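# Move the printed part off the printer plate onto the table

## Task

Lift the printed object from the 3-D printer's build plate and place it on the table surface the printer rests on, outside the printer. The build plate must stay where it was at the start and the printer must remain upright. The other items next to and behind the printer must stay close to where they were and keep their orientation. The result only counts if the part stays put without the robot holding it. At the end, open the gripper and move the arm away.

## Robot and tools

Robot: two arms on one table. left_arm has its base at (0, +0.300, 0) m and right_arm at (0, -0.300, 0) m, both with identity orientation. The names are just labels. They do not mean left or right in a camera picture. Each arm has six revolute joints, in this column order: waist, shoulder, elbow, wrist pitch, wrist yaw, wrist roll. Each gripper has two fingers driven by one number.

Scene frame: the origin is on the table top, midway between the bases. +z is up, +x reaches out over the table, and left_arm sits on the +y side. The gripper's fingers point along its own +z and close along its own y. The reported end_effector_position is the point between the finger pads, about 1 cm short of the tips. It can be somewhat wrong, more so when the arm is stretched far out.

execute_actions, argument "actions": a list holding at most one item.
- An empty list moves nothing and returns the current state.
- {"rows": [...], "steps": n} is a motion. It has 1 to 15 rows and n is 1 to 15, default 15. Each step lasts 1/30 s, and if there are fewer rows than steps the last row repeats.
- {"steps": n} with no rows is a wait of up to 300 steps, measured from the previous result.
- "pictures": true or false decides whether camera images are returned; they come by default.

Each row is one list of 14 numbers covering both arms. Every number must lie in [-1, 1], and the row needs all 14 even when only one arm moves. Numbers 1 to 6 are left_arm's joints and number 7 is its gripper. Numbers 8 to 13 are right_arm's joints and number 14 is its gripper.

Joint numbers are scaled offsets, not absolute angles. They are counted from the joint angles given in the latest result that lists them, not from the row before. Before any result shows them, and in the second or later call of the same reply, they count from wherever the arm is when the action begins. A value of 1.0 equals 1.264 rad for the waist, 1.32 for the shoulder, 1.276 for the elbow, 1.83 for wrist pitch, 1.686 for wrist yaw and 2.022 for wrist roll.

Joint ranges in rad:
- waist -2.880 to 2.880
- shoulder 0.000 to 3.142
- elbow 0.000 to 3.019
- wrist pitch -1.693 to 1.571
- wrist yaw -1.571 to 1.571
- wrist roll -2.094 to 2.094

A call that would push a joint more than 0.019 rad beyond its range is refused, and nothing is sent. The real stops can differ from these by up to 0.019 rad either way. Targets past a real stop are clipped there, and the result then says "joint sent to its limit". That note may refer to an earlier action still running. If it is missing, the joint may still be at its stop.

The gripper number is absolute, not an offset: +1 is fully open and -1 is closed. In between, the fingers go to where grip_measured would read that value. To hold something, command about 0.03 below the grip_measured reading for a firm hold, or less below it for a lighter one. Each pad pushes with at most about 50 to 62 N, and less on very thin parts.

Motion limits:
- Each joint's target is kept within a fixed lead of its measured angle: 0.264 waist, 0.32 shoulder, 0.276 elbow, 0.33 wrist pitch, 0.186 wrist yaw, 0.522 wrist roll (rad).
- If one step's targets would move the gripper more than 70 mm, the targets are shrunk.
- Large moves therefore take several calls.

The robot keeps running while replies are written. Arms keep heading for the last row's target until they settle or a step is HELD. A row of zeros is not a wait: it pulls the arm back to the reference angles, and an arm given zeros can sag a little each time. To hold a pose, send in the first call of a reply the offsets back to the wanted angles, then zeros in later calls. Raise the aim if a joint stays short.

Result lines:
- The state line gives each gripper's position (m) and quat_wxyz.
- Joint positions and Joint velocities give the six joints per arm (rad, rad/s), then the finger gap in m (0.094 m is fully open).
- grip_measured is the finger opening on the command scale, possibly off by about 1 mm.
- Joint torques are raw drive outputs with offsets, friction and noise, so treat them as rough hints.
- "joint command not followed" means a clearance check altered or stopped some joint targets.
- HELD flags steps on which a row was not fully sent.
- MOTOR HOT warns from 85 °C. At 100 °C an OVER-TEMPERATURE FAULT drops that arm until it cools, so avoid long loaded holds.

Cameras: cam_head_left and cam_head_right are 504x504 pinhole views with radial distortion. cam_left_wrist and cam_right_wrist are 504x504 fisheye views. zoom_image takes "camera" (one of those names) and "region" [x0, y0, x1, y1] in pixels from the top-left corner, at most 504 by 504, and returns a closer view of the latest image. show_instructions shows the scene's reference page (a printer card). read_manual (section "licences") only returns licence text. finished_scene takes "scene", the number of the current scene, and ends it for good.

Order of work:
1. Look at the scene and find the part, plate, printer and nearby items.
2. Open the gripper above the part and lower onto it without pressing on the plate.
3. Close, lift straight up and bring it out of the printer.
4. Lower it onto the table so it rests by itself, open, retreat, then end the scene.

Avoid:
- dropping or slipping the part
- dragging the plate or tipping the printer
- bumping neighbouring items
- hard pushes or slams
- the two arms touching
- anything leaving the table

A brief tug on the held part or a nudge to loose objects may happen, so keep a secure grip.

Each tool is called as name([rows], argument=value, ...), one row to a line, values as JSON.

Reference images:

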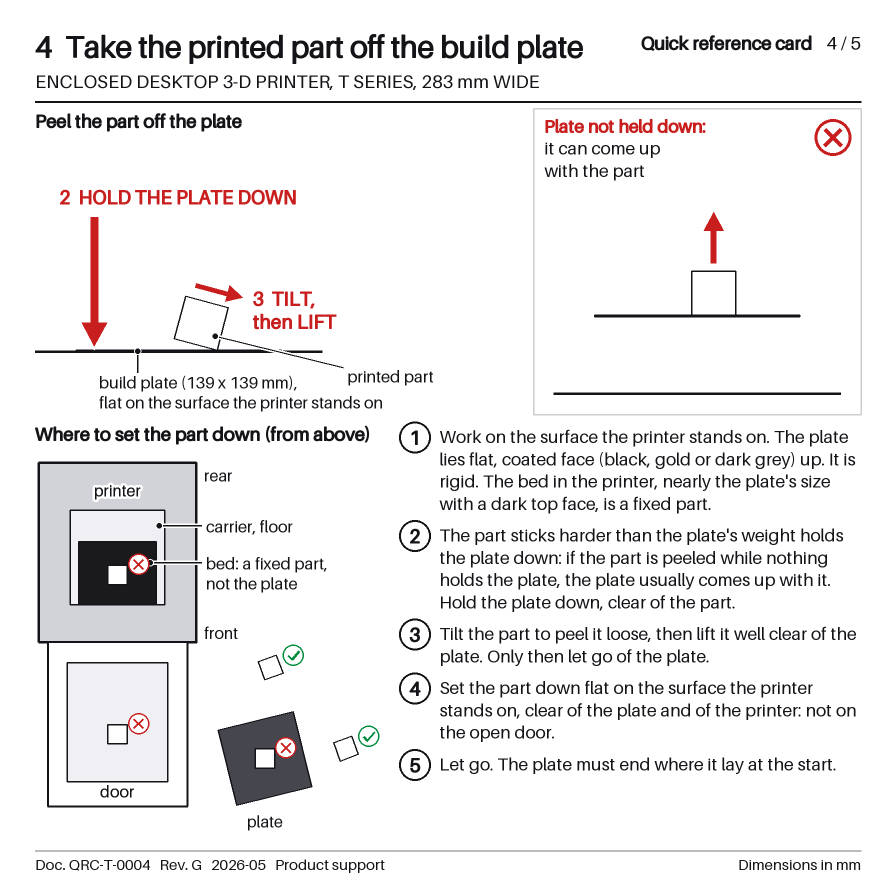

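## Session

execute_actions(actions=[])

Scene clock: 0.00 s of 4200.00 s.
left_arm: end_effector_position=(+0.5242, +0.2932, +0.4864) grip_measured=+1.000 end_effector_quat_wxyz=(+0.700, -0.001, +0.714, -0.007) | right_arm: end_effector_position=(+0.5212, -0.2936, +0.4959) grip_measured=+1.000 end_effector_quat_wxyz=(+0.706, -0.001, +0.709, +0.010)
Joint positions: left_arm=[-0.014  1.061  1.053 -0.012 -0.005 -0.011  0.094] | right_arm=[ 0.012  1.053  1.063 -0.014 -0.003  0.013  0.094]
Joint velocities: left_arm=[ 0.005 -0.005  0.007 -0.002 -0.022  0.037  0.   ] | right_arm=[ 0.005 -0.015 -0.007 -0.007  0.007  0.022  0.   ]
Joint torques (N m, as the arm reports them, + toward a larger angle): no reading
Motor temperatures (°C, as the motors report them): left_arm=[27 27 26 29 28 25] | right_arm=[28 27 27 28 25 29]

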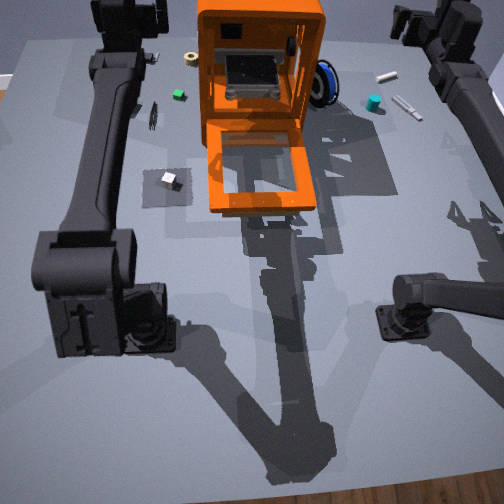

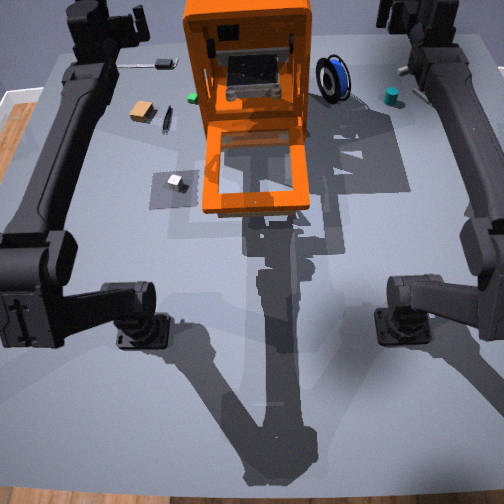

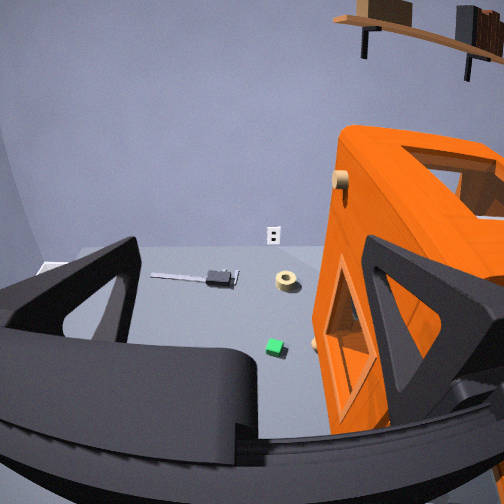

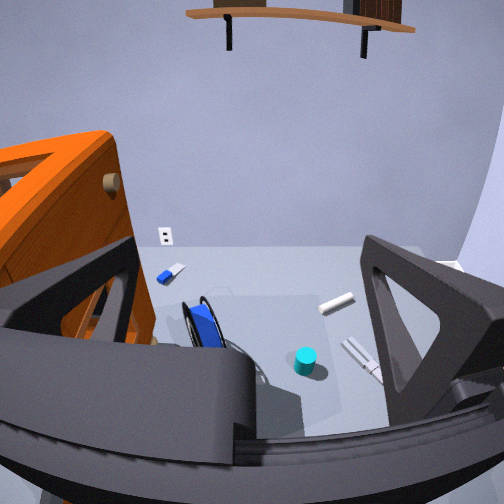

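zoom_image(camera="cam_head_left", region=[110, 120, 330, 240])

zoom_image(camera="cam_head_right", region=[110, 120, 330, 240])

Region (110, 120, 330, 240) of cam_head_left's 504x504 image, scaled by 2.291, with more detail than that image has; it fills the top 275 rows of this view, and the rest is white.

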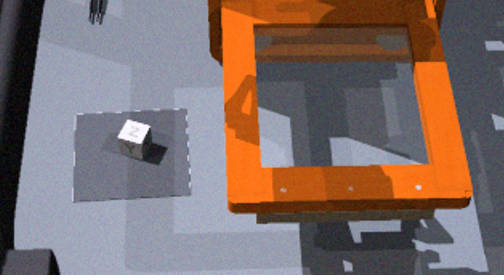

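Region (110, 120, 330, 240) of cam_head_right's 504x504 image, scaled by 2.291, with more detail than that image has; it fills the top 275 rows of this view, and the rest is white.

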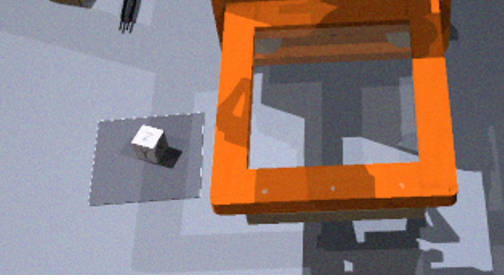

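execute_actions([
  {"rows": [[0,0.02,0.01,-0.05,0,0,1, 0.02,0,0,-0.05,0,-0.05,0.8],[0,0.05,0.02,-0.12,0,0,1, 0.04,0,0,-0.12,0,-0.12,0.6],[0,0.09,0.03,-0.2,0,0,1, 0.07,0,0,-0.2,0,-0.2,0.4],[0,0.13,0.045,-0.3,0,0,1, 0.1,0,0,-0.3,0,-0.3,0.2],[0,0.18,0.06,-0.4,0,0,1, 0.15,0,0,-0.4,0,-0.4,0],[0,0.23,0.08,-0.5,0,0,1, 0.2,0,0,-0.5,0,-0.5,-0.3],[0,0.28,0.095,-0.6,0,0,1, 0.25,0,0,-0.6,0,-0.6,-0.6],[-0.005,0.314,0.106,-0.695,0.003,0.005,1, 0.3,0,0,-0.6,0,-0.783,-1]], "steps": 15},
], pictures=false)

execute_actions([
  {"steps": 30},
])

Scene clock: 73.80 s of 4200.00 s.
left_arm: end_effector_position=(+0.4737, +0.2936, +0.1471) grip_measured=+1.000 end_effector_quat_wxyz=(+0.110, +0.001, +0.994, +0.001) | right_arm: end_effector_position=(+0.3585, -0.1389, +0.2808) grip_measured=-0.993 end_effector_quat_wxyz=(-0.239, +0.663, -0.705, +0.080)
Joint positions: left_arm=[-0.014  1.491  1.154 -1.012 -0.004 -0.011  0.094] | right_arm=[ 0.421  1.047  1.055 -1.07  -0.006 -1.087  0.   ]
Joint velocities: left_arm=[-0.005  0.835 -0.022 -3.162  0.007 -0.007  0.   ] | right_arm=[-0.015  0.005 -0.022 -0.701  0.022 -2.835 -0.   ]
Joint torques (N m, as the arm reports them, + toward a larger angle): left_arm=[  0.46 -16.7   12.03   1.54   0.03   0.15] | right_arm=[-1.12 -7.57 10.82  1.3  -0.03  0.07]
Motor temperatures (°C, as the motors report them): left_arm=[27 28 32 29 28 25] | right_arm=[28 27 35 29 25 29]
Steps of this call (steps 1 to 90: nothing new was sent; then 70.30 s passed at rest; steps 91 to 105: all 15 steps of this action). Readings (joint positions):
91: left_arm=[-0.014 1.061 1.053 -0.025 -0.005 -0.011] | right_arm=[0.013 1.052 1.063 -0.027 -0.003 -0.001]
92: left_arm=[-0.014 1.062 1.056 -0.070 -0.005 -0.011] | right_arm=[0.017 1.050 1.063 -0.071 -0.003 -0.037]
94: left_arm=[-0.014 1.077 1.067 -0.212 -0.005 -0.011] | right_arm=[0.043 1.040 1.063 -0.249 -0.002 -0.180]
98: left_arm=[-0.014 1.189 1.084 -0.421 -0.005 -0.011] | right_arm=[0.187 1.044 1.063 -0.552 -0.002 -0.452]
105: the state above

Scene clock: 74.80 s of 4200.00 s.
left_arm: end_effector_position=(+0.4086, +0.2946, +0.1498) grip_measured=+1.000 end_effector_quat_wxyz=(-0.010, +0.002, +1.000, +0.002) | right_arm: end_effector_position=(+0.3559, -0.1493, +0.2773) grip_measured=-0.993 end_effector_quat_wxyz=(-0.200, +0.807, -0.540, +0.128)
Joint positions: left_arm=[-0.014  1.468  1.152 -1.275 -0.004 -0.011  0.094] | right_arm=[ 0.399  1.047  1.055 -1.1   -0.006 -1.562  0.   ]
Joint velocities: left_arm=[-0.015 -0.005 -0.017 -0.012 -0.081 -0.007  0.   ] | right_arm=[-0.005 -0.005 -0.007  0.007  0.051  0.007  0.   ]
Joint torques (N m, as the arm reports them, + toward a larger angle): left_arm=[ 0.37 -9.27 11.77  0.51  0.04  0.16] | right_arm=[ 0.02 -7.53 10.47  0.34 -0.06 -0.02]
Motor temperatures (°C, as the motors report them): left_arm=[27 28 32 29 28 25] | right_arm=[28 27 35 29 25 29]
Steps of this call (steps 1 to 30: the robot went on to your last target). Readings (joint positions):
1: left_arm=[-0.014 1.515 1.152 -1.111 -0.004 -0.011] | right_arm=[0.420 1.047 1.055 -1.087 -0.006 -1.180]
2: left_arm=[-0.014 1.529 1.150 -1.184 -0.004 -0.011] | right_arm=[0.415 1.047 1.055 -1.094 -0.006 -1.257]
4: left_arm=[-0.014 1.531 1.148 -1.254 -0.004 -0.011] | right_arm=[0.406 1.047 1.055 -1.099 -0.006 -1.367]
8: left_arm=[-0.014 1.492 1.148 -1.273 -0.004 -0.011] | right_arm=[0.399 1.047 1.055 -1.100 -0.006 -1.483]
30: the state above

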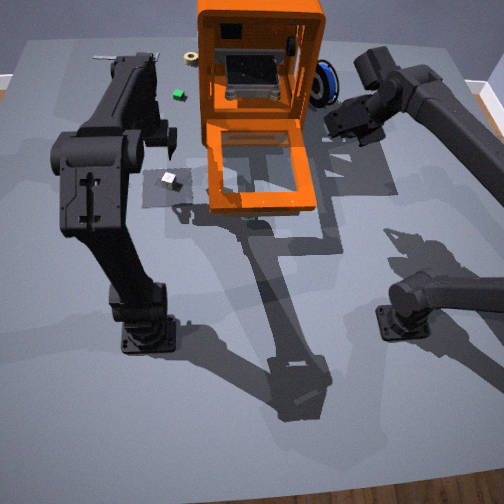

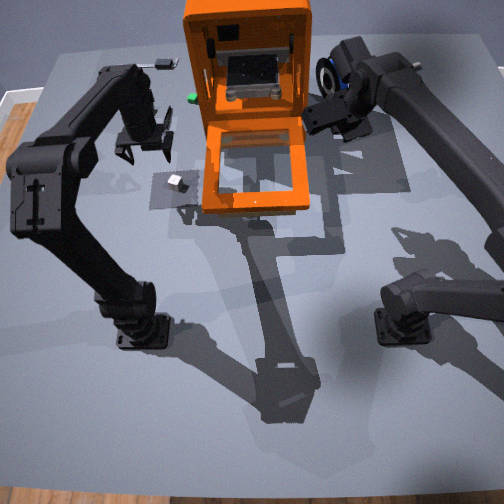

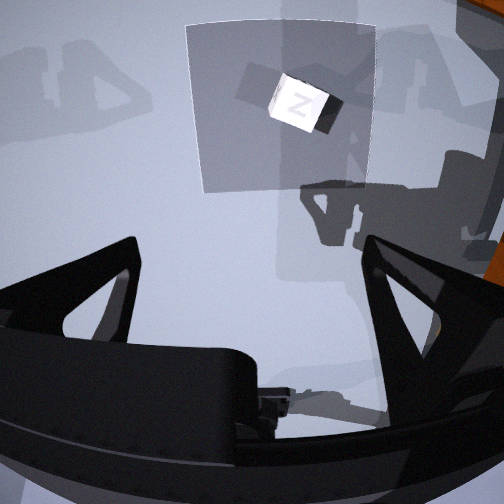

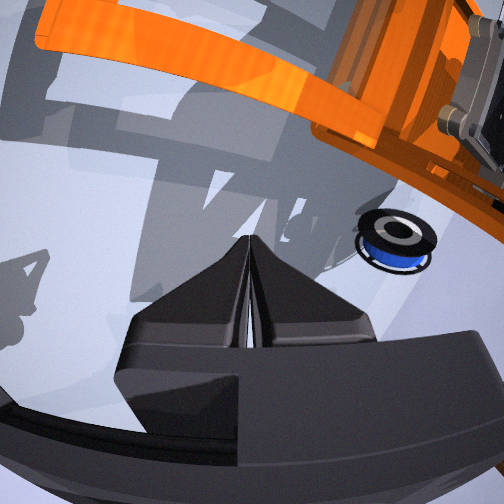

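zoom_image(camera="cam_left_wrist", region=[170, 0, 390, 220])

Region (170, 0, 390, 220) of cam_left_wrist's 504x504 image, scaled by 2.291, with more detail than that image has.

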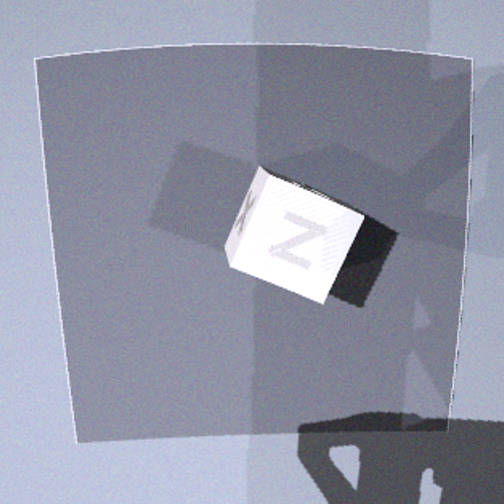

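execute_actions([
  {"rows": [[0.001,-0.002,-0.005,0.005,0,-0.008,0.9, 0.004,0,0,0,0,0.014,-0.9],[0.001,-0.004,-0.01,0.01,0,-0.015,0.8, 0.008,0,0,0,0,0.028,-0.8],[0.002,-0.008,-0.019,0.021,0,-0.031,0.7, 0.016,0,0,0,0,0.056,-0.7],[0.004,-0.013,-0.031,0.034,0,-0.05,0.6, 0.026,0,0,0,0,0.091,-0.6],[0.005,-0.019,-0.046,0.049,0,-0.073,0.5, 0.038,0,0,0,0,0.133,-0.5],[0.007,-0.026,-0.062,0.067,0,-0.1,0.4, 0.052,0,0,0,0,0.182,-0.4],[0.009,-0.033,-0.079,0.086,0,-0.127,0.3, 0.066,0,0,0,0,0.231,-0.3],[0.011,-0.04,-0.096,0.104,0,-0.154,0.2, 0.08,0,0,0,0,0.28,-0.2],[0.014,-0.048,-0.115,0.125,0,-0.185,0.1, 0.096,0,0,0,0,0.336,-0.1],[0.016,-0.055,-0.134,0.145,0,-0.216,0, 0.111,0,0,0,0,0.392,0],[0.018,-0.063,-0.154,0.166,0,-0.247,-0.1, 0.127,0,0,0,0,0.448,0.1],[0.021,-0.072,-0.175,0.189,0,-0.281,-0.2, 0.145,0,0,0,0,0.511,0.2],[0.023,-0.081,-0.197,0.213,0,-0.316,-0.3, 0.163,0,0,0,0,0.574,0.3],[0.026,-0.09,-0.218,0.236,0,-0.351,-0.4, 0.181,0,0,0,0,0.637,0.4],[0.029,-0.099,-0.24,0.26,0,-0.385,-0.5, 0.199,0,0,0,0,0.7,0.5]], "steps": 15},
], pictures=false)

execute_actions([
  {"rows": [[0.009,-0.032,-0.077,0.083,0,-0.123,-0.6, 0.064,0,0,0,0,0.224,0.5],[0.012,-0.041,-0.098,0.106,0,-0.158,-0.7, 0.082,0,0,0,0,0.287,0.5],[0.014,-0.05,-0.12,0.13,0,-0.193,-0.8, 0.1,0,0,0,0,0.35,0.5],[0.017,-0.057,-0.139,0.15,0,-0.224,-0.9, 0.115,0,0,0,0,0.406,0.5],[0.019,-0.065,-0.158,0.171,0,-0.254,-1, 0.131,0,0,0,0,0.462,0.5],[0.021,-0.073,-0.178,0.192,0,-0.285,-1, 0.147,0,0,0,0,0.518,0.5],[0.023,-0.081,-0.197,0.213,0,-0.316,-1, 0.163,0,0,0,0,0.574,0.5],[0.025,-0.088,-0.214,0.231,0,-0.343,-1, 0.177,0,0,0,0,0.623,0.5],[0.027,-0.095,-0.23,0.249,0,-0.37,-1, 0.191,0,0,0,0,0.672,0.5],[0.029,-0.101,-0.245,0.265,0,-0.393,-1, 0.203,0,0,0,0,0.714,0.5],[0.031,-0.107,-0.259,0.28,0,-0.416,-1, 0.215,0,0,0,0,0.756,0.5],[0.032,-0.112,-0.271,0.293,0,-0.436,-1, 0.225,0,0,0,0,0.791,0.5],[0.033,-0.116,-0.281,0.304,0,-0.451,-1, 0.233,0,0,0,0,0.819,0.5],[0.034,-0.119,-0.288,0.311,0,-0.463,-1, 0.239,0,0,0,0,0.84,0.5],[0.035,-0.121,-0.293,0.317,0,-0.47,-1, 0.243,0,0,0,0,0.854,0.5]], "steps": 15},
], pictures=false)

execute_actions([
  {"steps": 12},
])

Scene clock: 195.30 s of 4200.00 s.
left_arm: end_effector_position=(+0.4016, +0.2991, +0.0997) grip_measured=-0.444 end_effector_quat_wxyz=(+0.098, -0.252, +0.962, -0.024) | right_arm: end_effector_position=(+0.3183, -0.0808, +0.2773) grip_measured=+0.444 end_effector_quat_wxyz=(+0.237, -0.573, +0.784, -0.004)
Joint positions: left_arm=[-0.003  1.369  0.895 -0.895 -0.004 -0.515  0.026] | right_arm=[ 0.602  1.047  1.055 -1.1   -0.006 -0.659  0.068]
Joint velocities: left_arm=[ 0.122 -0.396 -0.764  1.248 -0.007 -1.766 -0.11 ] | right_arm=[ 0.679 -0.015  0.017 -0.012 -0.022  2.835  0.108]
Joint torques (N m, as the arm reports them, + toward a larger angle): left_arm=[ 2.57 -8.76  8.53  1.31 -0.15 -0.01] | right_arm=[ 1.22 -7.67 10.11  0.92 -0.11  0.03]
Motor temperatures (°C, as the motors report them): left_arm=[27 29 33 29 28 25] | right_arm=[28 27 36 28 25 29]
Steps of this call (steps 1 to 15: the robot went on to your last target; steps 16 to 90: nothing new was sent; then 117.00 s passed at rest; steps 91 to 105: all 15 steps of this action). Readings (joint positions):
91: left_arm=[-0.014 1.468 1.152 -1.275 -0.004 -0.011] | right_arm=[0.399 1.047 1.055 -1.100 -0.006 -1.559]
92: left_arm=[-0.014 1.468 1.151 -1.273 -0.004 -0.014] | right_arm=[0.399 1.047 1.055 -1.100 -0.006 -1.551]
94: left_arm=[-0.014 1.465 1.141 -1.254 -0.004 -0.035] | right_arm=[0.402 1.047 1.055 -1.100 -0.006 -1.509]
98: left_arm=[-0.014 1.442 1.073 -1.154 -0.004 -0.150] | right_arm=[0.447 1.047 1.055 -1.100 -0.006 -1.297]
105: the state above

Scene clock: 195.80 s of 4200.00 s.
left_arm: end_effector_position=(+0.3736, +0.3093, +0.0532) grip_measured=-0.992 end_effector_quat_wxyz=(+0.207, -0.595, +0.762, -0.151) | right_arm: end_effector_position=(+0.2423, +0.0010, +0.2773) grip_measured=+0.498 end_effector_quat_wxyz=(+0.159, -0.068, +0.969, +0.176)
Joint positions: left_arm=[ 0.024  1.225  0.535 -0.364 -0.004 -1.3    0.   ] | right_arm=[ 0.892  1.047  1.055 -1.1   -0.006  0.754  0.07 ]
Joint velocities: left_arm=[ 0.063 -0.151 -0.3    0.486  0.007 -1.018 -0.   ] | right_arm=[ 0.259 -0.005 -0.012 -0.007  0.066  2.029 -0.001]
Joint torques (N m, as the arm reports them, + toward a larger angle): left_arm=[ 1.93 -4.71  8.41  2.12 -0.16  0.  ] | right_arm=[ 0.57 -7.97 10.06  0.9   0.    0.06]
Motor temperatures (°C, as the motors report them): left_arm=[27 29 33 29 28 25] | right_arm=[28 27 36 28 25 29]
Steps of this call (steps 1 to 15: all 15 steps of this action). Readings (joint positions):
1: left_arm=[-0.000 1.357 0.865 -0.850 -0.004 -0.565] | right_arm=[0.626 1.047 1.055 -1.100 -0.006 -0.571]
2: left_arm=[0.002 1.344 0.833 -0.802 -0.004 -0.613] | right_arm=[0.650 1.047 1.055 -1.100 -0.006 -0.480]
4: left_arm=[0.002 1.319 0.769 -0.714 -0.004 -0.720] | right_arm=[0.700 1.047 1.055 -1.100 -0.006 -0.285]
8: left_arm=[0.006 1.281 0.660 -0.560 -0.004 -0.951] | right_arm=[0.788 1.047 1.055 -1.100 -0.006 0.106]
15: the state above

Scene clock: 196.20 s of 4200.00 s.
left_arm: end_effector_position=(+0.3745, +0.3100, +0.0540) grip_measured=-0.992 end_effector_quat_wxyz=(+0.206, -0.646, +0.714, -0.174) | right_arm: end_effector_position=(+0.2380, +0.0044, +0.2773) grip_measured=+0.498 end_effector_quat_wxyz=(+0.131, +0.064, +0.969, +0.197)
Joint positions: left_arm=[ 0.026  1.216  0.52  -0.33  -0.004 -1.444  0.   ] | right_arm=[ 0.906  1.047  1.055 -1.1   -0.006  1.039  0.07 ]
Joint velocities: left_arm=[ 0.005 -0.015 -0.022 -0.007  0.022 -0.095  0.001] | right_arm=[-0.005 -0.005 -0.042  0.012 -0.007  0.125 -0.   ]
Joint torques (N m, as the arm reports them, + toward a larger angle): left_arm=[ 2.15 -4.71  8.17  2.26 -0.16 -0.02] | right_arm=[ 0.85 -7.89 10.05  0.9   0.01  0.06]
Motor temperatures (°C, as the motors report them): left_arm=[27 29 33 29 28 25] | right_arm=[28 27 36 28 25 29]
Steps of this call (steps 1 to 12: the robot went on to your last target). Readings (joint positions):
1: left_arm=[0.025 1.220 0.527 -0.351 -0.004 -1.331] | right_arm=[0.899 1.047 1.055 -1.100 -0.006 0.815]
2: left_arm=[0.026 1.217 0.522 -0.343 -0.004 -1.356] | right_arm=[0.904 1.047 1.055 -1.100 -0.006 0.865]
4: left_arm=[0.026 1.217 0.520 -0.336 -0.004 -1.392] | right_arm=[0.906 1.047 1.055 -1.100 -0.006 0.935]
8: left_arm=[0.026 1.216 0.520 -0.330 -0.004 -1.429] | right_arm=[0.906 1.047 1.055 -1.100 -0.006 1.009]
12: the state above

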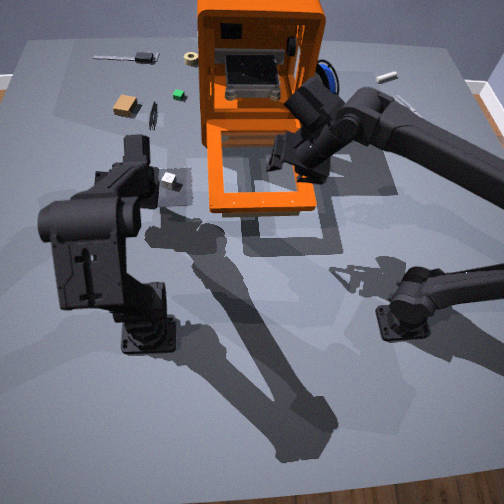

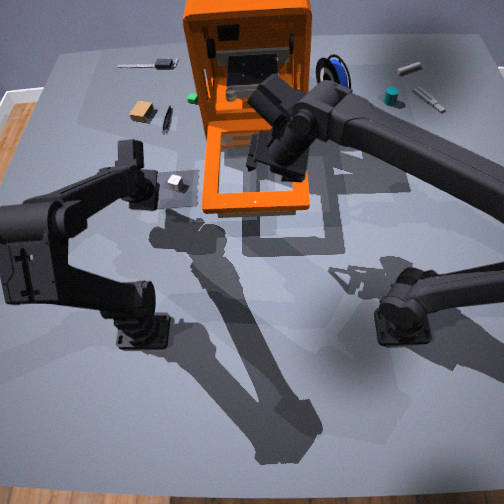

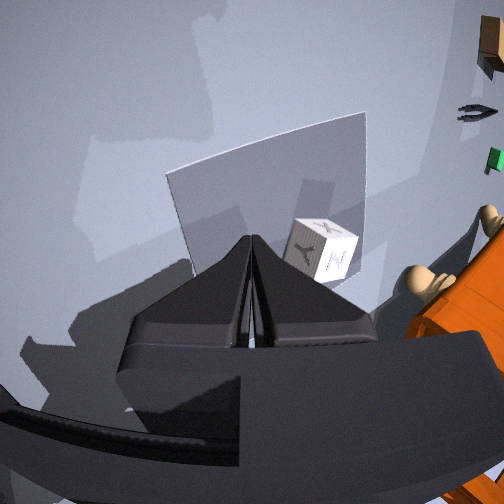

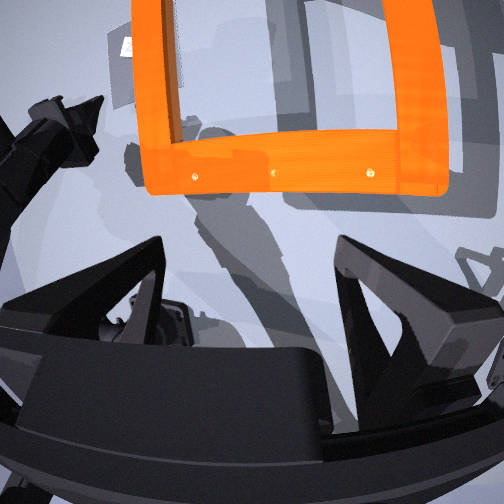

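execute_actions([
  {"rows": [[0.003,0,0,0,0,-0.005,-1, 0,0.008,0.009,-0.003,0,0.01,0.5],[0.006,0,0,0,0,-0.01,-1, 0,0.016,0.02,-0.005,0,0.02,0.5],[0.009,0,0,0,0,-0.015,-1, 0,0.033,0.04,-0.01,0,0.03,0.5],[0.012,0,0,0,0,-0.02,-1, 0,0.053,0.062,-0.017,0,0.04,0.5],[0.015,0,0,0,0,-0.025,-1, 0,0.078,0.09,-0.025,0,0.05,0.5],[0.018,0,0,0,0,-0.03,-1, 0,0.106,0.122,-0.034,0,0.06,0.5],[0.021,0,0,0,0,-0.035,-1, 0,0.135,0.154,-0.043,0,0.07,0.5],[0.024,0,0,0,0,-0.04,-1, 0,0.163,0.186,-0.052,0,0.08,0.5],[0.027,0,0,0,0,-0.045,-1, 0,0.196,0.222,-0.063,0,0.09,0.5],[0.03,0,0,0,0,-0.05,-1, 0,0.229,0.259,-0.073,0,0.1,0.5],[0.033,0,0,0,0,-0.055,-1, 0,0.261,0.295,-0.084,0,0.105,0.5],[0.036,0,0,0,0,-0.06,-1, 0,0.298,0.336,-0.096,0,0.11,0.5],[0.039,0,0,0,0,-0.063,-1, 0,0.335,0.377,-0.107,0,0.114,0.5],[0.039,0,0,0,0,-0.063,-1, 0,0.372,0.418,-0.119,0,0.114,0.5],[0.039,0,0,0,0,-0.063,-1, 0,0.408,0.459,-0.131,0,0.114,0.5]], "steps": 15},
], pictures=false)

execute_actions([
  {"rows": [[0.01,0.002,0,0.003,0,-0.01,-1, 0,0.125,0.12,-0.04,0,0.015,0.5],[0.01,0.005,-0.001,0.006,0,-0.01,-1, 0,0.16,0.16,-0.052,0,0.015,0.5],[0.01,0.01,-0.003,0.012,0,-0.01,-1, 0,0.197,0.2,-0.064,0,0.015,0.5],[0.01,0.016,-0.006,0.019,0,-0.01,-1, 0,0.23,0.238,-0.074,0,0.015,0.5],[0.01,0.023,-0.009,0.027,0,-0.01,-1, 0,0.262,0.274,-0.084,0,0.015,0.5],[0.01,0.03,-0.012,0.035,0,-0.01,-1, 0,0.295,0.31,-0.095,0,0.015,0.5],[0.01,0.038,-0.015,0.044,0,-0.01,-1, 0,0.328,0.347,-0.105,0,0.015,0.5],[0.01,0.046,-0.018,0.053,0,-0.01,-1, 0,0.356,0.379,-0.114,0,0.015,0.5],[0.01,0.054,-0.021,0.062,0,-0.01,-1, 0,0.385,0.411,-0.124,0,0.015,0.5],[0.01,0.061,-0.024,0.07,0,-0.01,-1, 0,0.41,0.438,-0.132,0,0.015,0.5],[0.01,0.067,-0.026,0.077,0,-0.01,-1, 0,0.434,0.466,-0.14,0,0.015,0.5],[0.01,0.072,-0.028,0.083,0,-0.01,-1, 0,0.455,0.489,-0.146,0,0.015,0.5],[0.01,0.075,-0.029,0.087,0,-0.01,-1, 0,0.471,0.507,-0.151,0,0.015,0.5],[0.01,0.077,-0.03,0.089,0,-0.01,-1, 0,0.483,0.52,-0.155,0,0.015,0.5],[0.01,0.078,-0.03,0.09,0,-0.01,-1, 0,0.49,0.53,-0.157,0,0.015,0.5]], "steps": 15},
], pictures=false)

execute_actions([
  {"steps": 12},
])

Scene clock: 216.87 s of 4200.00 s.
left_arm: end_effector_position=(+0.3739, +0.3224, +0.0540) grip_measured=-0.992 end_effector_quat_wxyz=(-0.200, +0.690, -0.672, +0.180) | right_arm: end_effector_position=(+0.3168, +0.1050, +0.2989) grip_measured=+0.498 end_effector_quat_wxyz=(+0.078, +0.157, +0.974, +0.146)
Joint positions: left_arm=[ 0.059  1.216  0.52  -0.33  -0.004 -1.537  0.   ] | right_arm=[ 0.906  1.473  1.519 -1.284 -0.006  1.226  0.07 ]
Joint velocities: left_arm=[ 0.063 -0.015  0.012  0.002 -0.095 -0.081 -0.   ] | right_arm=[-0.005  1.431  1.531 -0.632 -0.066  0.286  0.001]
Joint torques (N m, as the arm reports them, + toward a larger angle): left_arm=[ 1.63 -4.1   8.08  1.71 -0.16 -0.03] | right_arm=[  0.62 -13.04  12.25   0.33   0.03   0.08]
Motor temperatures (°C, as the motors report them): left_arm=[27 28 32 29 28 25] | right_arm=[28 28 36 28 25 29]
Steps of this call (steps 1 to 30: the robot went on to your last target; steps 31 to 90: nothing new was sent; then 17.17 s passed at rest; steps 91 to 105: all 15 steps of this action). Readings (joint positions):
91: left_arm=[0.026 1.216 0.520 -0.330 -0.004 -1.454] | right_arm=[0.906 1.047 1.055 -1.100 -0.006 1.060]
92: left_arm=[0.026 1.216 0.520 -0.330 -0.004 -1.454] | right_arm=[0.906 1.047 1.055 -1.100 -0.006 1.062]
94: left_arm=[0.026 1.216 0.520 -0.330 -0.004 -1.458] | right_arm=[0.906 1.055 1.060 -1.107 -0.006 1.075]
98: left_arm=[0.032 1.216 0.520 -0.330 -0.004 -1.482] | right_arm=[0.906 1.154 1.163 -1.163 -0.006 1.128]
105: the state above

Scene clock: 217.37 s of 4200.00 s.
left_arm: end_effector_position=(+0.3784, +0.3234, +0.0257) grip_measured=-0.992 end_effector_quat_wxyz=(-0.205, +0.692, -0.667, +0.185) | right_arm: end_effector_position=(+0.4093, +0.2229, +0.1895) grip_measured=+0.498 end_effector_quat_wxyz=(+0.011, +0.169, +0.985, +0.025)
Joint positions: left_arm=[ 0.061  1.307  0.485 -0.191 -0.004 -1.545  0.   ] | right_arm=[ 0.906  2.09   2.115 -1.541 -0.006  1.247  0.07 ]
Joint velocities: left_arm=[ 0.005  0.161 -0.09   0.134  0.037  0.007 -0.   ] | right_arm=[-0.005  0.64   0.466 -0.227 -0.022 -0.022 -0.001]
Joint torques (N m, as the arm reports them, + toward a larger angle): left_arm=[ 1.82 -4.86  7.48  2.31 -0.16 -0.01] | right_arm=[  0.65 -23.91  13.54  -0.48   0.03   0.1 ]
Motor temperatures (°C, as the motors report them): left_arm=[27 28 32 29 28 25] | right_arm=[28 28 36 28 25 29]
Steps of this call (steps 1 to 15: all 15 steps of this action). Readings (joint positions):
1: left_arm=[0.061 1.216 0.520 -0.330 -0.004 -1.540] | right_arm=[0.906 1.521 1.569 -1.304 -0.006 1.231]
2: left_arm=[0.061 1.216 0.520 -0.330 -0.004 -1.541] | right_arm=[0.906 1.568 1.617 -1.323 -0.006 1.234]
4: left_arm=[0.061 1.217 0.519 -0.324 -0.004 -1.543] | right_arm=[0.906 1.662 1.710 -1.365 -0.006 1.239]
8: left_arm=[0.061 1.236 0.511 -0.275 -0.004 -1.544] | right_arm=[0.906 1.847 1.890 -1.443 -0.006 1.244]
15: the state above

Scene clock: 217.77 s of 4200.00 s.
left_arm: end_effector_position=(+0.3782, +0.3234, +0.0235) grip_measured=-0.992 end_effector_quat_wxyz=(-0.205, +0.692, -0.667, +0.185) | right_arm: end_effector_position=(+0.4123, +0.2267, +0.1818) grip_measured=+0.498 end_effector_quat_wxyz=(+0.006, +0.170, +0.985, +0.017)
Joint positions: left_arm=[ 0.061  1.313  0.482 -0.179 -0.004 -1.546  0.   ] | right_arm=[ 0.906  2.122  2.149 -1.561 -0.006  1.248  0.07 ]
Joint velocities: left_arm=[-0.005  0.015  0.037  0.012 -0.051  0.022 -0.   ] | right_arm=[-0.015 -0.073  0.012  0.017 -0.007  0.007 -0.001]
Joint torques (N m, as the arm reports them, + toward a larger angle): left_arm=[ 1.79 -4.12  7.28  2.27 -0.16 -0.01] | right_arm=[  0.66 -23.72  13.    -0.49   0.03   0.11]
Motor temperatures (°C, as the motors report them): left_arm=[27 28 32 29 28 25] | right_arm=[28 28 36 28 25 29]
Steps of this call (steps 1 to 12: the robot went on to your last target). Readings (joint positions):
1: left_arm=[0.061 1.311 0.483 -0.187 -0.004 -1.545] | right_arm=[0.906 2.108 2.127 -1.547 -0.006 1.247]
2: left_arm=[0.061 1.312 0.482 -0.185 -0.004 -1.545] | right_arm=[0.906 2.120 2.132 -1.550 -0.006 1.247]
4: left_arm=[0.061 1.313 0.482 -0.183 -0.004 -1.546] | right_arm=[0.906 2.132 2.132 -1.556 -0.006 1.247]
8: left_arm=[0.061 1.313 0.482 -0.180 -0.004 -1.546] | right_arm=[0.906 2.131 2.140 -1.561 -0.006 1.248]
12: the state above

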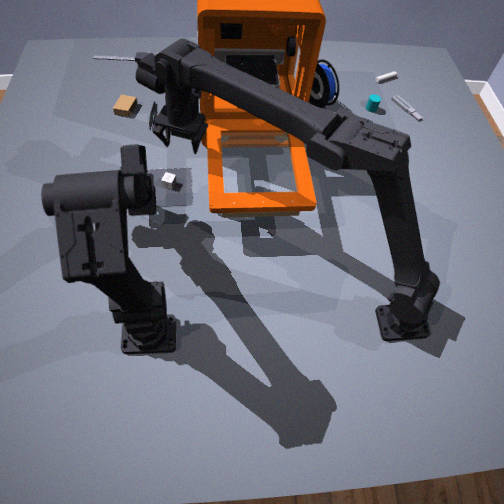

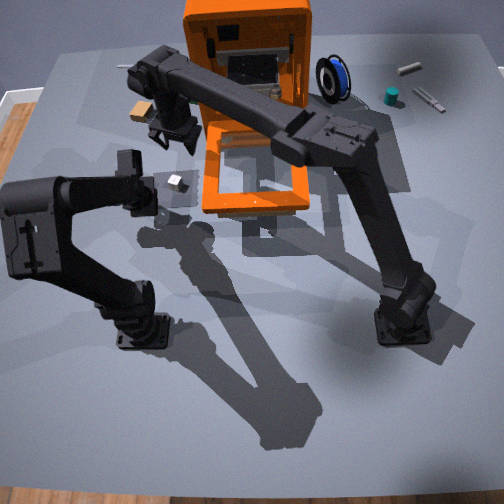

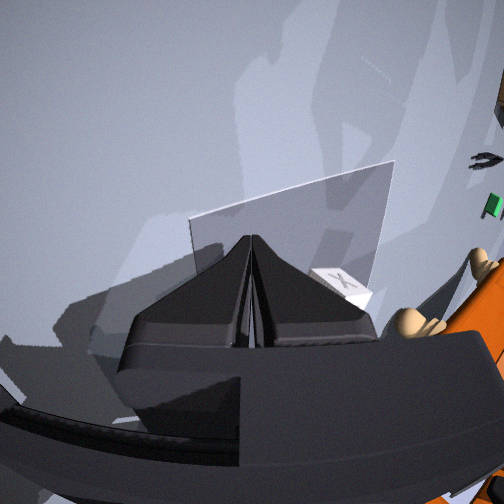

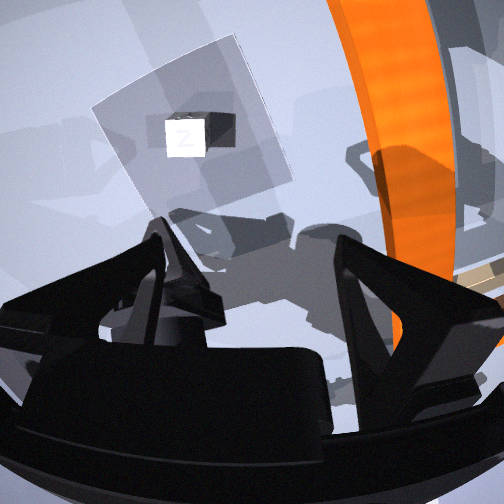

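execute_actions([
  {"rows": [[0,0.002,-0.001,0.006,0,0,-1, -0.002,0.004,0.03,0,0,0.002,0.5],[0,0.004,-0.002,0.009,0,0,-1, -0.004,0.01,0.038,0.001,0,0.004,0.5],[0,0.006,-0.003,0.011,0,0,-1, -0.006,0.02,0.047,0.002,0,0.006,0.5],[0,0.008,-0.004,0.013,0,0,-1, -0.008,0.032,0.058,0.003,0,0.008,0.5],[0,0.01,-0.005,0.015,0,0,-1, -0.01,0.046,0.07,0.004,0,0.01,0.5],[0,0.012,-0.006,0.017,0,0,-1, -0.01,0.062,0.083,0.005,0,0.012,0.5],[0,0.014,-0.008,0.019,0,0,-1, -0.01,0.078,0.097,0.006,0,0.014,0.5],[0,0.016,-0.009,0.021,0,0,-1, -0.01,0.095,0.111,0.007,0,0.014,0.5],[0,0.018,-0.01,0.023,0,0,-1, -0.01,0.111,0.124,0.008,0,0.014,0.5],[0,0.02,-0.011,0.025,0,0,-1, -0.01,0.126,0.136,0.009,0,0.014,0.5],[0,0.022,-0.012,0.027,0,0,-1, -0.01,0.14,0.147,0.01,0,0.014,0.5],[0,0.024,-0.013,0.029,0,0,-1, -0.01,0.152,0.156,0.01,0,0.014,0.5],[0,0.026,-0.015,0.031,0,0,-1, -0.01,0.161,0.163,0.01,0,0.014,0.5],[0,0.028,-0.016,0.033,0,0,-1, -0.01,0.166,0.167,0.01,0,0.014,0.5],[0,0.03,-0.017,0.035,0,0,-1, -0.01,0.169,0.169,0.01,0,0.014,0.5]], "steps": 15},
], pictures=false)

execute_actions([
  {"steps": 15},
])

Scene clock: 231.10 s of 4200.00 s.
left_arm: end_effector_position=(+0.3777, +0.3234, +0.0168) grip_measured=-0.992 end_effector_quat_wxyz=(-0.208, +0.691, -0.666, +0.188) | right_arm: end_effector_position=(+0.4426, +0.2636, +0.1435) grip_measured=+0.498 end_effector_quat_wxyz=(+0.012, +0.180, +0.983, +0.028)
Joint positions: left_arm=[ 0.061  1.331  0.467 -0.137 -0.004 -1.546  0.   ] | right_arm=[ 0.904  2.281  2.321 -1.551 -0.006  1.266  0.07 ]
Joint velocities: left_arm=[-0.005  0.103 -0.051  0.11  -0.037 -0.022 -0.001] | right_arm=[-0.005  0.493  0.076  0.027 -0.022  0.037  0.   ]
Joint torques (N m, as the arm reports them, + toward a larger angle): left_arm=[ 0.99 -3.42  6.86  2.3  -0.16  0.11] | right_arm=[  0.3  -22.52  12.69   0.33   0.03   0.12]
Motor temperatures (°C, as the motors report them): left_arm=[27 28 31 29 28 25] | right_arm=[28 29 38 28 25 29]
Steps of this call (steps 1 to 30: the robot went on to your last target; steps 31 to 90: nothing new was sent; then 9.83 s passed at rest; steps 91 to 105: all 15 steps of this action). Readings (joint positions):
91: left_arm=[0.061 1.313 0.482 -0.179 -0.004 -1.546] | right_arm=[0.906 2.114 2.152 -1.561 -0.006 1.248]
92: left_arm=[0.061 1.313 0.482 -0.179 -0.004 -1.546] | right_arm=[0.906 2.114 2.152 -1.561 -0.006 1.248]
94: left_arm=[0.061 1.313 0.482 -0.176 -0.004 -1.546] | right_arm=[0.906 2.116 2.157 -1.561 -0.006 1.250]
98: left_arm=[0.061 1.313 0.479 -0.161 -0.004 -1.546] | right_arm=[0.905 2.155 2.222 -1.561 -0.006 1.259]
105: the state above

Scene clock: 231.60 s of 4200.00 s.
left_arm: end_effector_position=(+0.3760, +0.3233, +0.0132) grip_measured=-0.992 end_effector_quat_wxyz=(-0.206, +0.692, -0.666, +0.187) | right_arm: end_effector_position=(+0.4426, +0.2631, +0.1002) grip_measured=+0.498 end_effector_quat_wxyz=(-0.003, +0.181, +0.983, +0.001)
Joint positions: left_arm=[ 0.061  1.339  0.462 -0.13  -0.004 -1.546  0.   ] | right_arm=[ 0.904  2.343  2.322 -1.551 -0.006  1.268  0.07 ]
Joint velocities: left_arm=[ 0.005 -0.005 -0.007  0.002  0.022  0.022 -0.001] | right_arm=[-0.015 -0.024 -0.007  0.002 -0.066 -0.066  0.001]
Joint torques (N m, as the arm reports them, + toward a larger angle): left_arm=[ 0.92 -3.78  6.78  2.27 -0.16  0.1 ] | right_arm=[ -0.15 -25.68  12.84   0.22   0.03   0.1 ]
Motor temperatures (°C, as the motors report them): left_arm=[27 28 31 29 28 25] | right_arm=[28 30 38 28 25 29]
Steps of this call (steps 1 to 15: the robot went on to your last target). Readings (joint positions):
1: left_arm=[0.061 1.334 0.465 -0.134 -0.004 -1.546] | right_arm=[0.904 2.296 2.322 -1.551 -0.006 1.266]
2: left_arm=[0.061 1.336 0.464 -0.133 -0.004 -1.546] | right_arm=[0.904 2.310 2.322 -1.551 -0.006 1.267]
4: left_arm=[0.061 1.339 0.462 -0.132 -0.004 -1.546] | right_arm=[0.904 2.334 2.322 -1.551 -0.006 1.267]
8: left_arm=[0.061 1.339 0.462 -0.130 -0.004 -1.546] | right_arm=[0.904 2.353 2.322 -1.551 -0.006 1.268]
15: the state above

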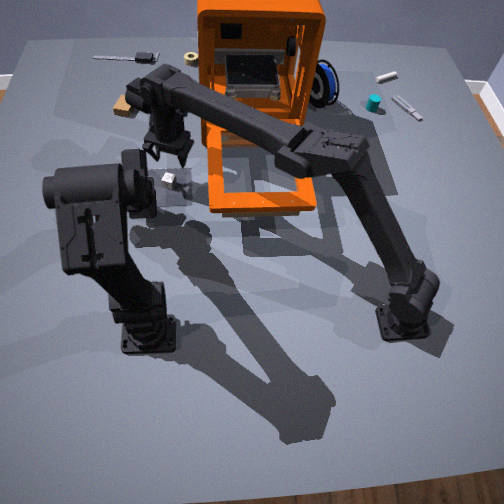

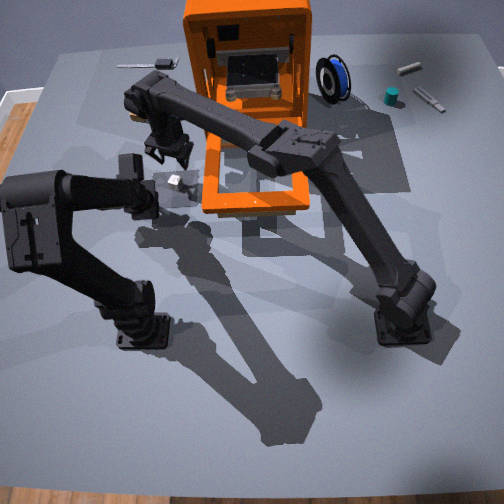

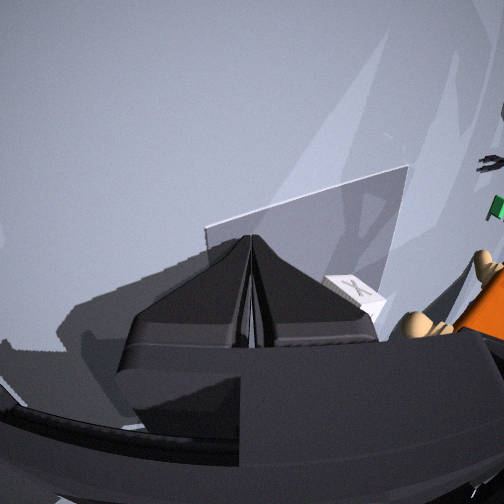

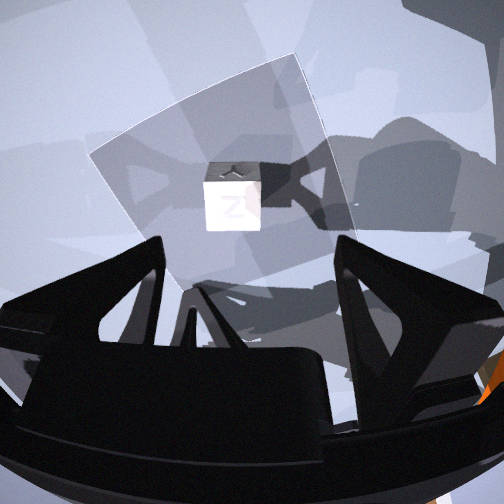

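zoom_image(camera="cam_right_wrist", region=[170, 140, 290, 260])

Region (170, 140, 290, 260) of cam_right_wrist's 504x504 image, scaled by 4.200, with more detail than that image has.

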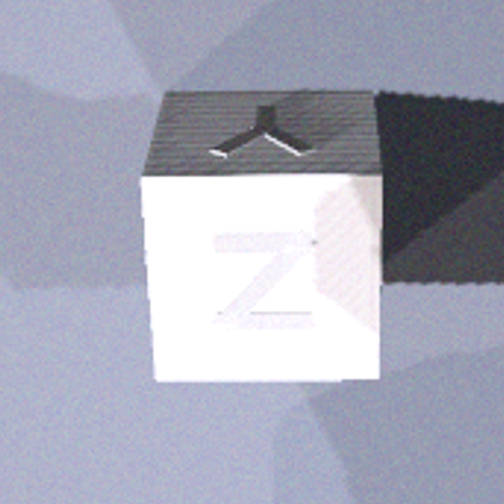

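execute_actions([
  {"rows": [[0,0.011,-0.002,0.008,0,0,-1, 0.002,0.002,0.03,0.003,0,0.001,0.5],[0,0.012,-0.004,0.007,0,0,-1, 0.004,0.004,0.025,0.006,0,0.002,0.5],[0,0.013,-0.005,0.006,0,0,-1, 0.006,0.006,0.02,0.009,0,0.003,0.5],[0,0.014,-0.007,0.005,0,0,-1, 0.008,0.008,0.015,0.012,0,0.004,0.5],[0,0.015,-0.008,0.004,0,0,-1, 0.01,0.011,0.01,0.016,0,0.005,0.5],[0,0.016,-0.01,0.003,0,0,-1, 0.012,0.014,0.006,0.02,0,0.006,0.5],[0,0.017,-0.011,0.002,0,0,-1, 0.014,0.017,0.002,0.024,0,0.007,0.5],[0,0.018,-0.013,0.001,0,0,-1, 0.016,0.02,-0.002,0.028,0,0.008,0.5],[0,0.019,-0.014,0,0,0,-1, 0.016,0.023,-0.005,0.032,0,0.008,0.5],[0,0.02,-0.016,-0.001,0,0,-1, 0.016,0.025,-0.008,0.035,0,0.008,0.5],[0,0.021,-0.017,-0.002,0,0,-1, 0.016,0.027,-0.011,0.038,0,0.008,0.5],[0,0.022,-0.019,-0.003,0,0,-1, 0.016,0.029,-0.013,0.04,0,0.008,0.5],[0,0.023,-0.02,-0.004,0,0,-1, 0.016,0.03,-0.015,0.042,0,0.008,0.5],[0,0.024,-0.022,-0.005,0,0,-1, 0.016,0.031,-0.017,0.043,0,0.008,0.5],[0,0.025,-0.023,-0.005,0,0,-1, 0.016,0.032,-0.018,0.044,0,0.008,0.5]], "steps": 15},
], pictures=false)

execute_actions([
  {"steps": 12},
])

Scene clock: 260.17 s of 4200.00 s.
left_arm: end_effector_position=(+0.3704, +0.3229, +0.0078) grip_measured=-0.993 end_effector_quat_wxyz=(-0.201, +0.693, -0.668, +0.182) | right_arm: end_effector_position=(+0.4454, +0.2784, +0.0983) grip_measured=+0.498 end_effector_quat_wxyz=(+0.010, +0.179, +0.983, +0.026)
Joint positions: left_arm=[ 0.061  1.344  0.452 -0.13  -0.004 -1.546  0.   ] | right_arm=[ 0.914  2.342  2.314 -1.487 -0.006  1.275  0.07 ]
Joint velocities: left_arm=[ 0.015 -0.015 -0.002  0.002  0.007 -0.007 -0.002] | right_arm=[ 0.034  0.005 -0.061  0.061 -0.007  0.037 -0.001]
Joint torques (N m, as the arm reports them, + toward a larger angle): left_arm=[ 1.   -2.53  5.25  1.4  -0.15  0.11] | right_arm=[  0.86 -23.26   8.31   0.43   0.03   0.09]
Motor temperatures (°C, as the motors report them): left_arm=[27 28 31 29 28 25] | right_arm=[28 32 39 28 25 29]
Steps of this call (steps 1 to 15: the robot went on to your last target; steps 16 to 90: nothing new was sent; then 25.07 s passed at rest; steps 91 to 105: all 15 steps of this action). Readings (joint positions):
91: left_arm=[0.061 1.339 0.462 -0.130 -0.004 -1.546] | right_arm=[0.904 2.342 2.322 -1.551 -0.006 1.268]
92: left_arm=[0.061 1.339 0.462 -0.130 -0.004 -1.546] | right_arm=[0.904 2.342 2.322 -1.551 -0.006 1.268]
94: left_arm=[0.061 1.339 0.462 -0.130 -0.004 -1.546] | right_arm=[0.904 2.342 2.322 -1.548 -0.006 1.268]
98: left_arm=[0.061 1.342 0.455 -0.130 -0.004 -1.546] | right_arm=[0.906 2.342 2.322 -1.525 -0.006 1.271]
105: the state above

Scene clock: 260.57 s of 4200.00 s.
left_arm: end_effector_position=(+0.3704, +0.3229, +0.0078) grip_measured=-0.993 end_effector_quat_wxyz=(-0.201, +0.693, -0.668, +0.182) | right_arm: end_effector_position=(+0.4432, +0.2788, +0.0890) grip_measured=+0.498 end_effector_quat_wxyz=(+0.008, +0.179, +0.984, +0.021)
Joint positions: left_arm=[ 0.061  1.344  0.452 -0.13  -0.004 -1.546  0.   ] | right_arm=[ 0.917  2.352  2.307 -1.482 -0.006  1.276  0.07 ]
Joint velocities: left_arm=[-0.005 -0.005  0.002 -0.007 -0.007 -0.037  0.   ] | right_arm=[-0.015  0.005 -0.012 -0.017  0.007 -0.081  0.001]
Joint torques (N m, as the arm reports them, + toward a larger angle): left_arm=[ 0.88 -2.4   5.27  1.38 -0.16  0.11] | right_arm=[  1.49 -23.76   8.6    0.47   0.03   0.11]
Motor temperatures (°C, as the motors report them): left_arm=[27 28 31 29 28 25] | right_arm=[28 32 39 28 25 29]
Steps of this call (steps 1 to 12: the robot went on to your last target). Readings (joint positions):
1: left_arm=[0.061 1.344 0.452 -0.130 -0.004 -1.546] | right_arm=[0.915 2.343 2.312 -1.485 -0.006 1.275]
2: left_arm=[0.061 1.344 0.452 -0.130 -0.004 -1.546] | right_arm=[0.916 2.344 2.310 -1.484 -0.006 1.275]
4: left_arm=[0.061 1.344 0.452 -0.130 -0.004 -1.546] | right_arm=[0.917 2.346 2.309 -1.483 -0.006 1.276]
8: left_arm=[0.061 1.344 0.452 -0.130 -0.004 -1.546] | right_arm=[0.917 2.351 2.307 -1.482 -0.006 1.276]
12: the state above

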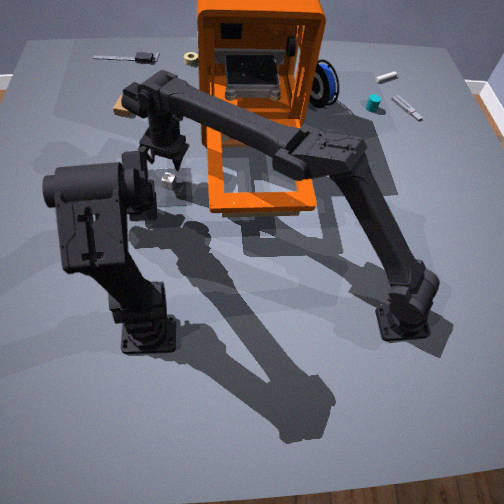

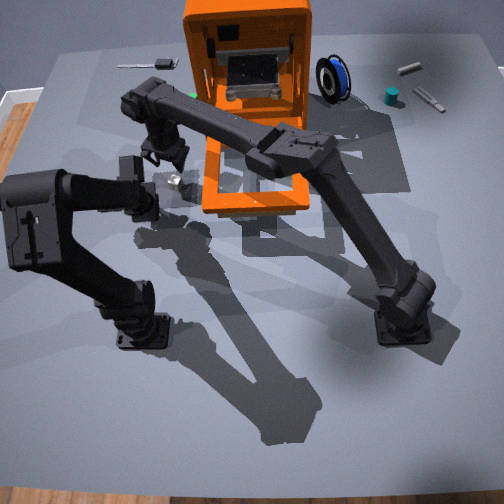

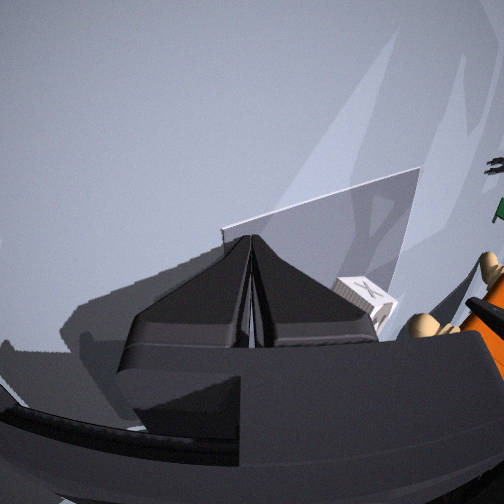

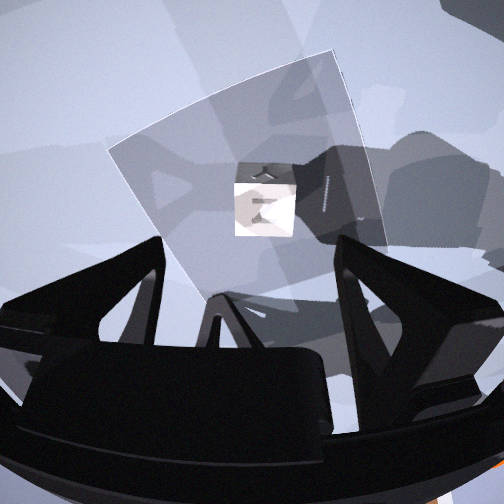

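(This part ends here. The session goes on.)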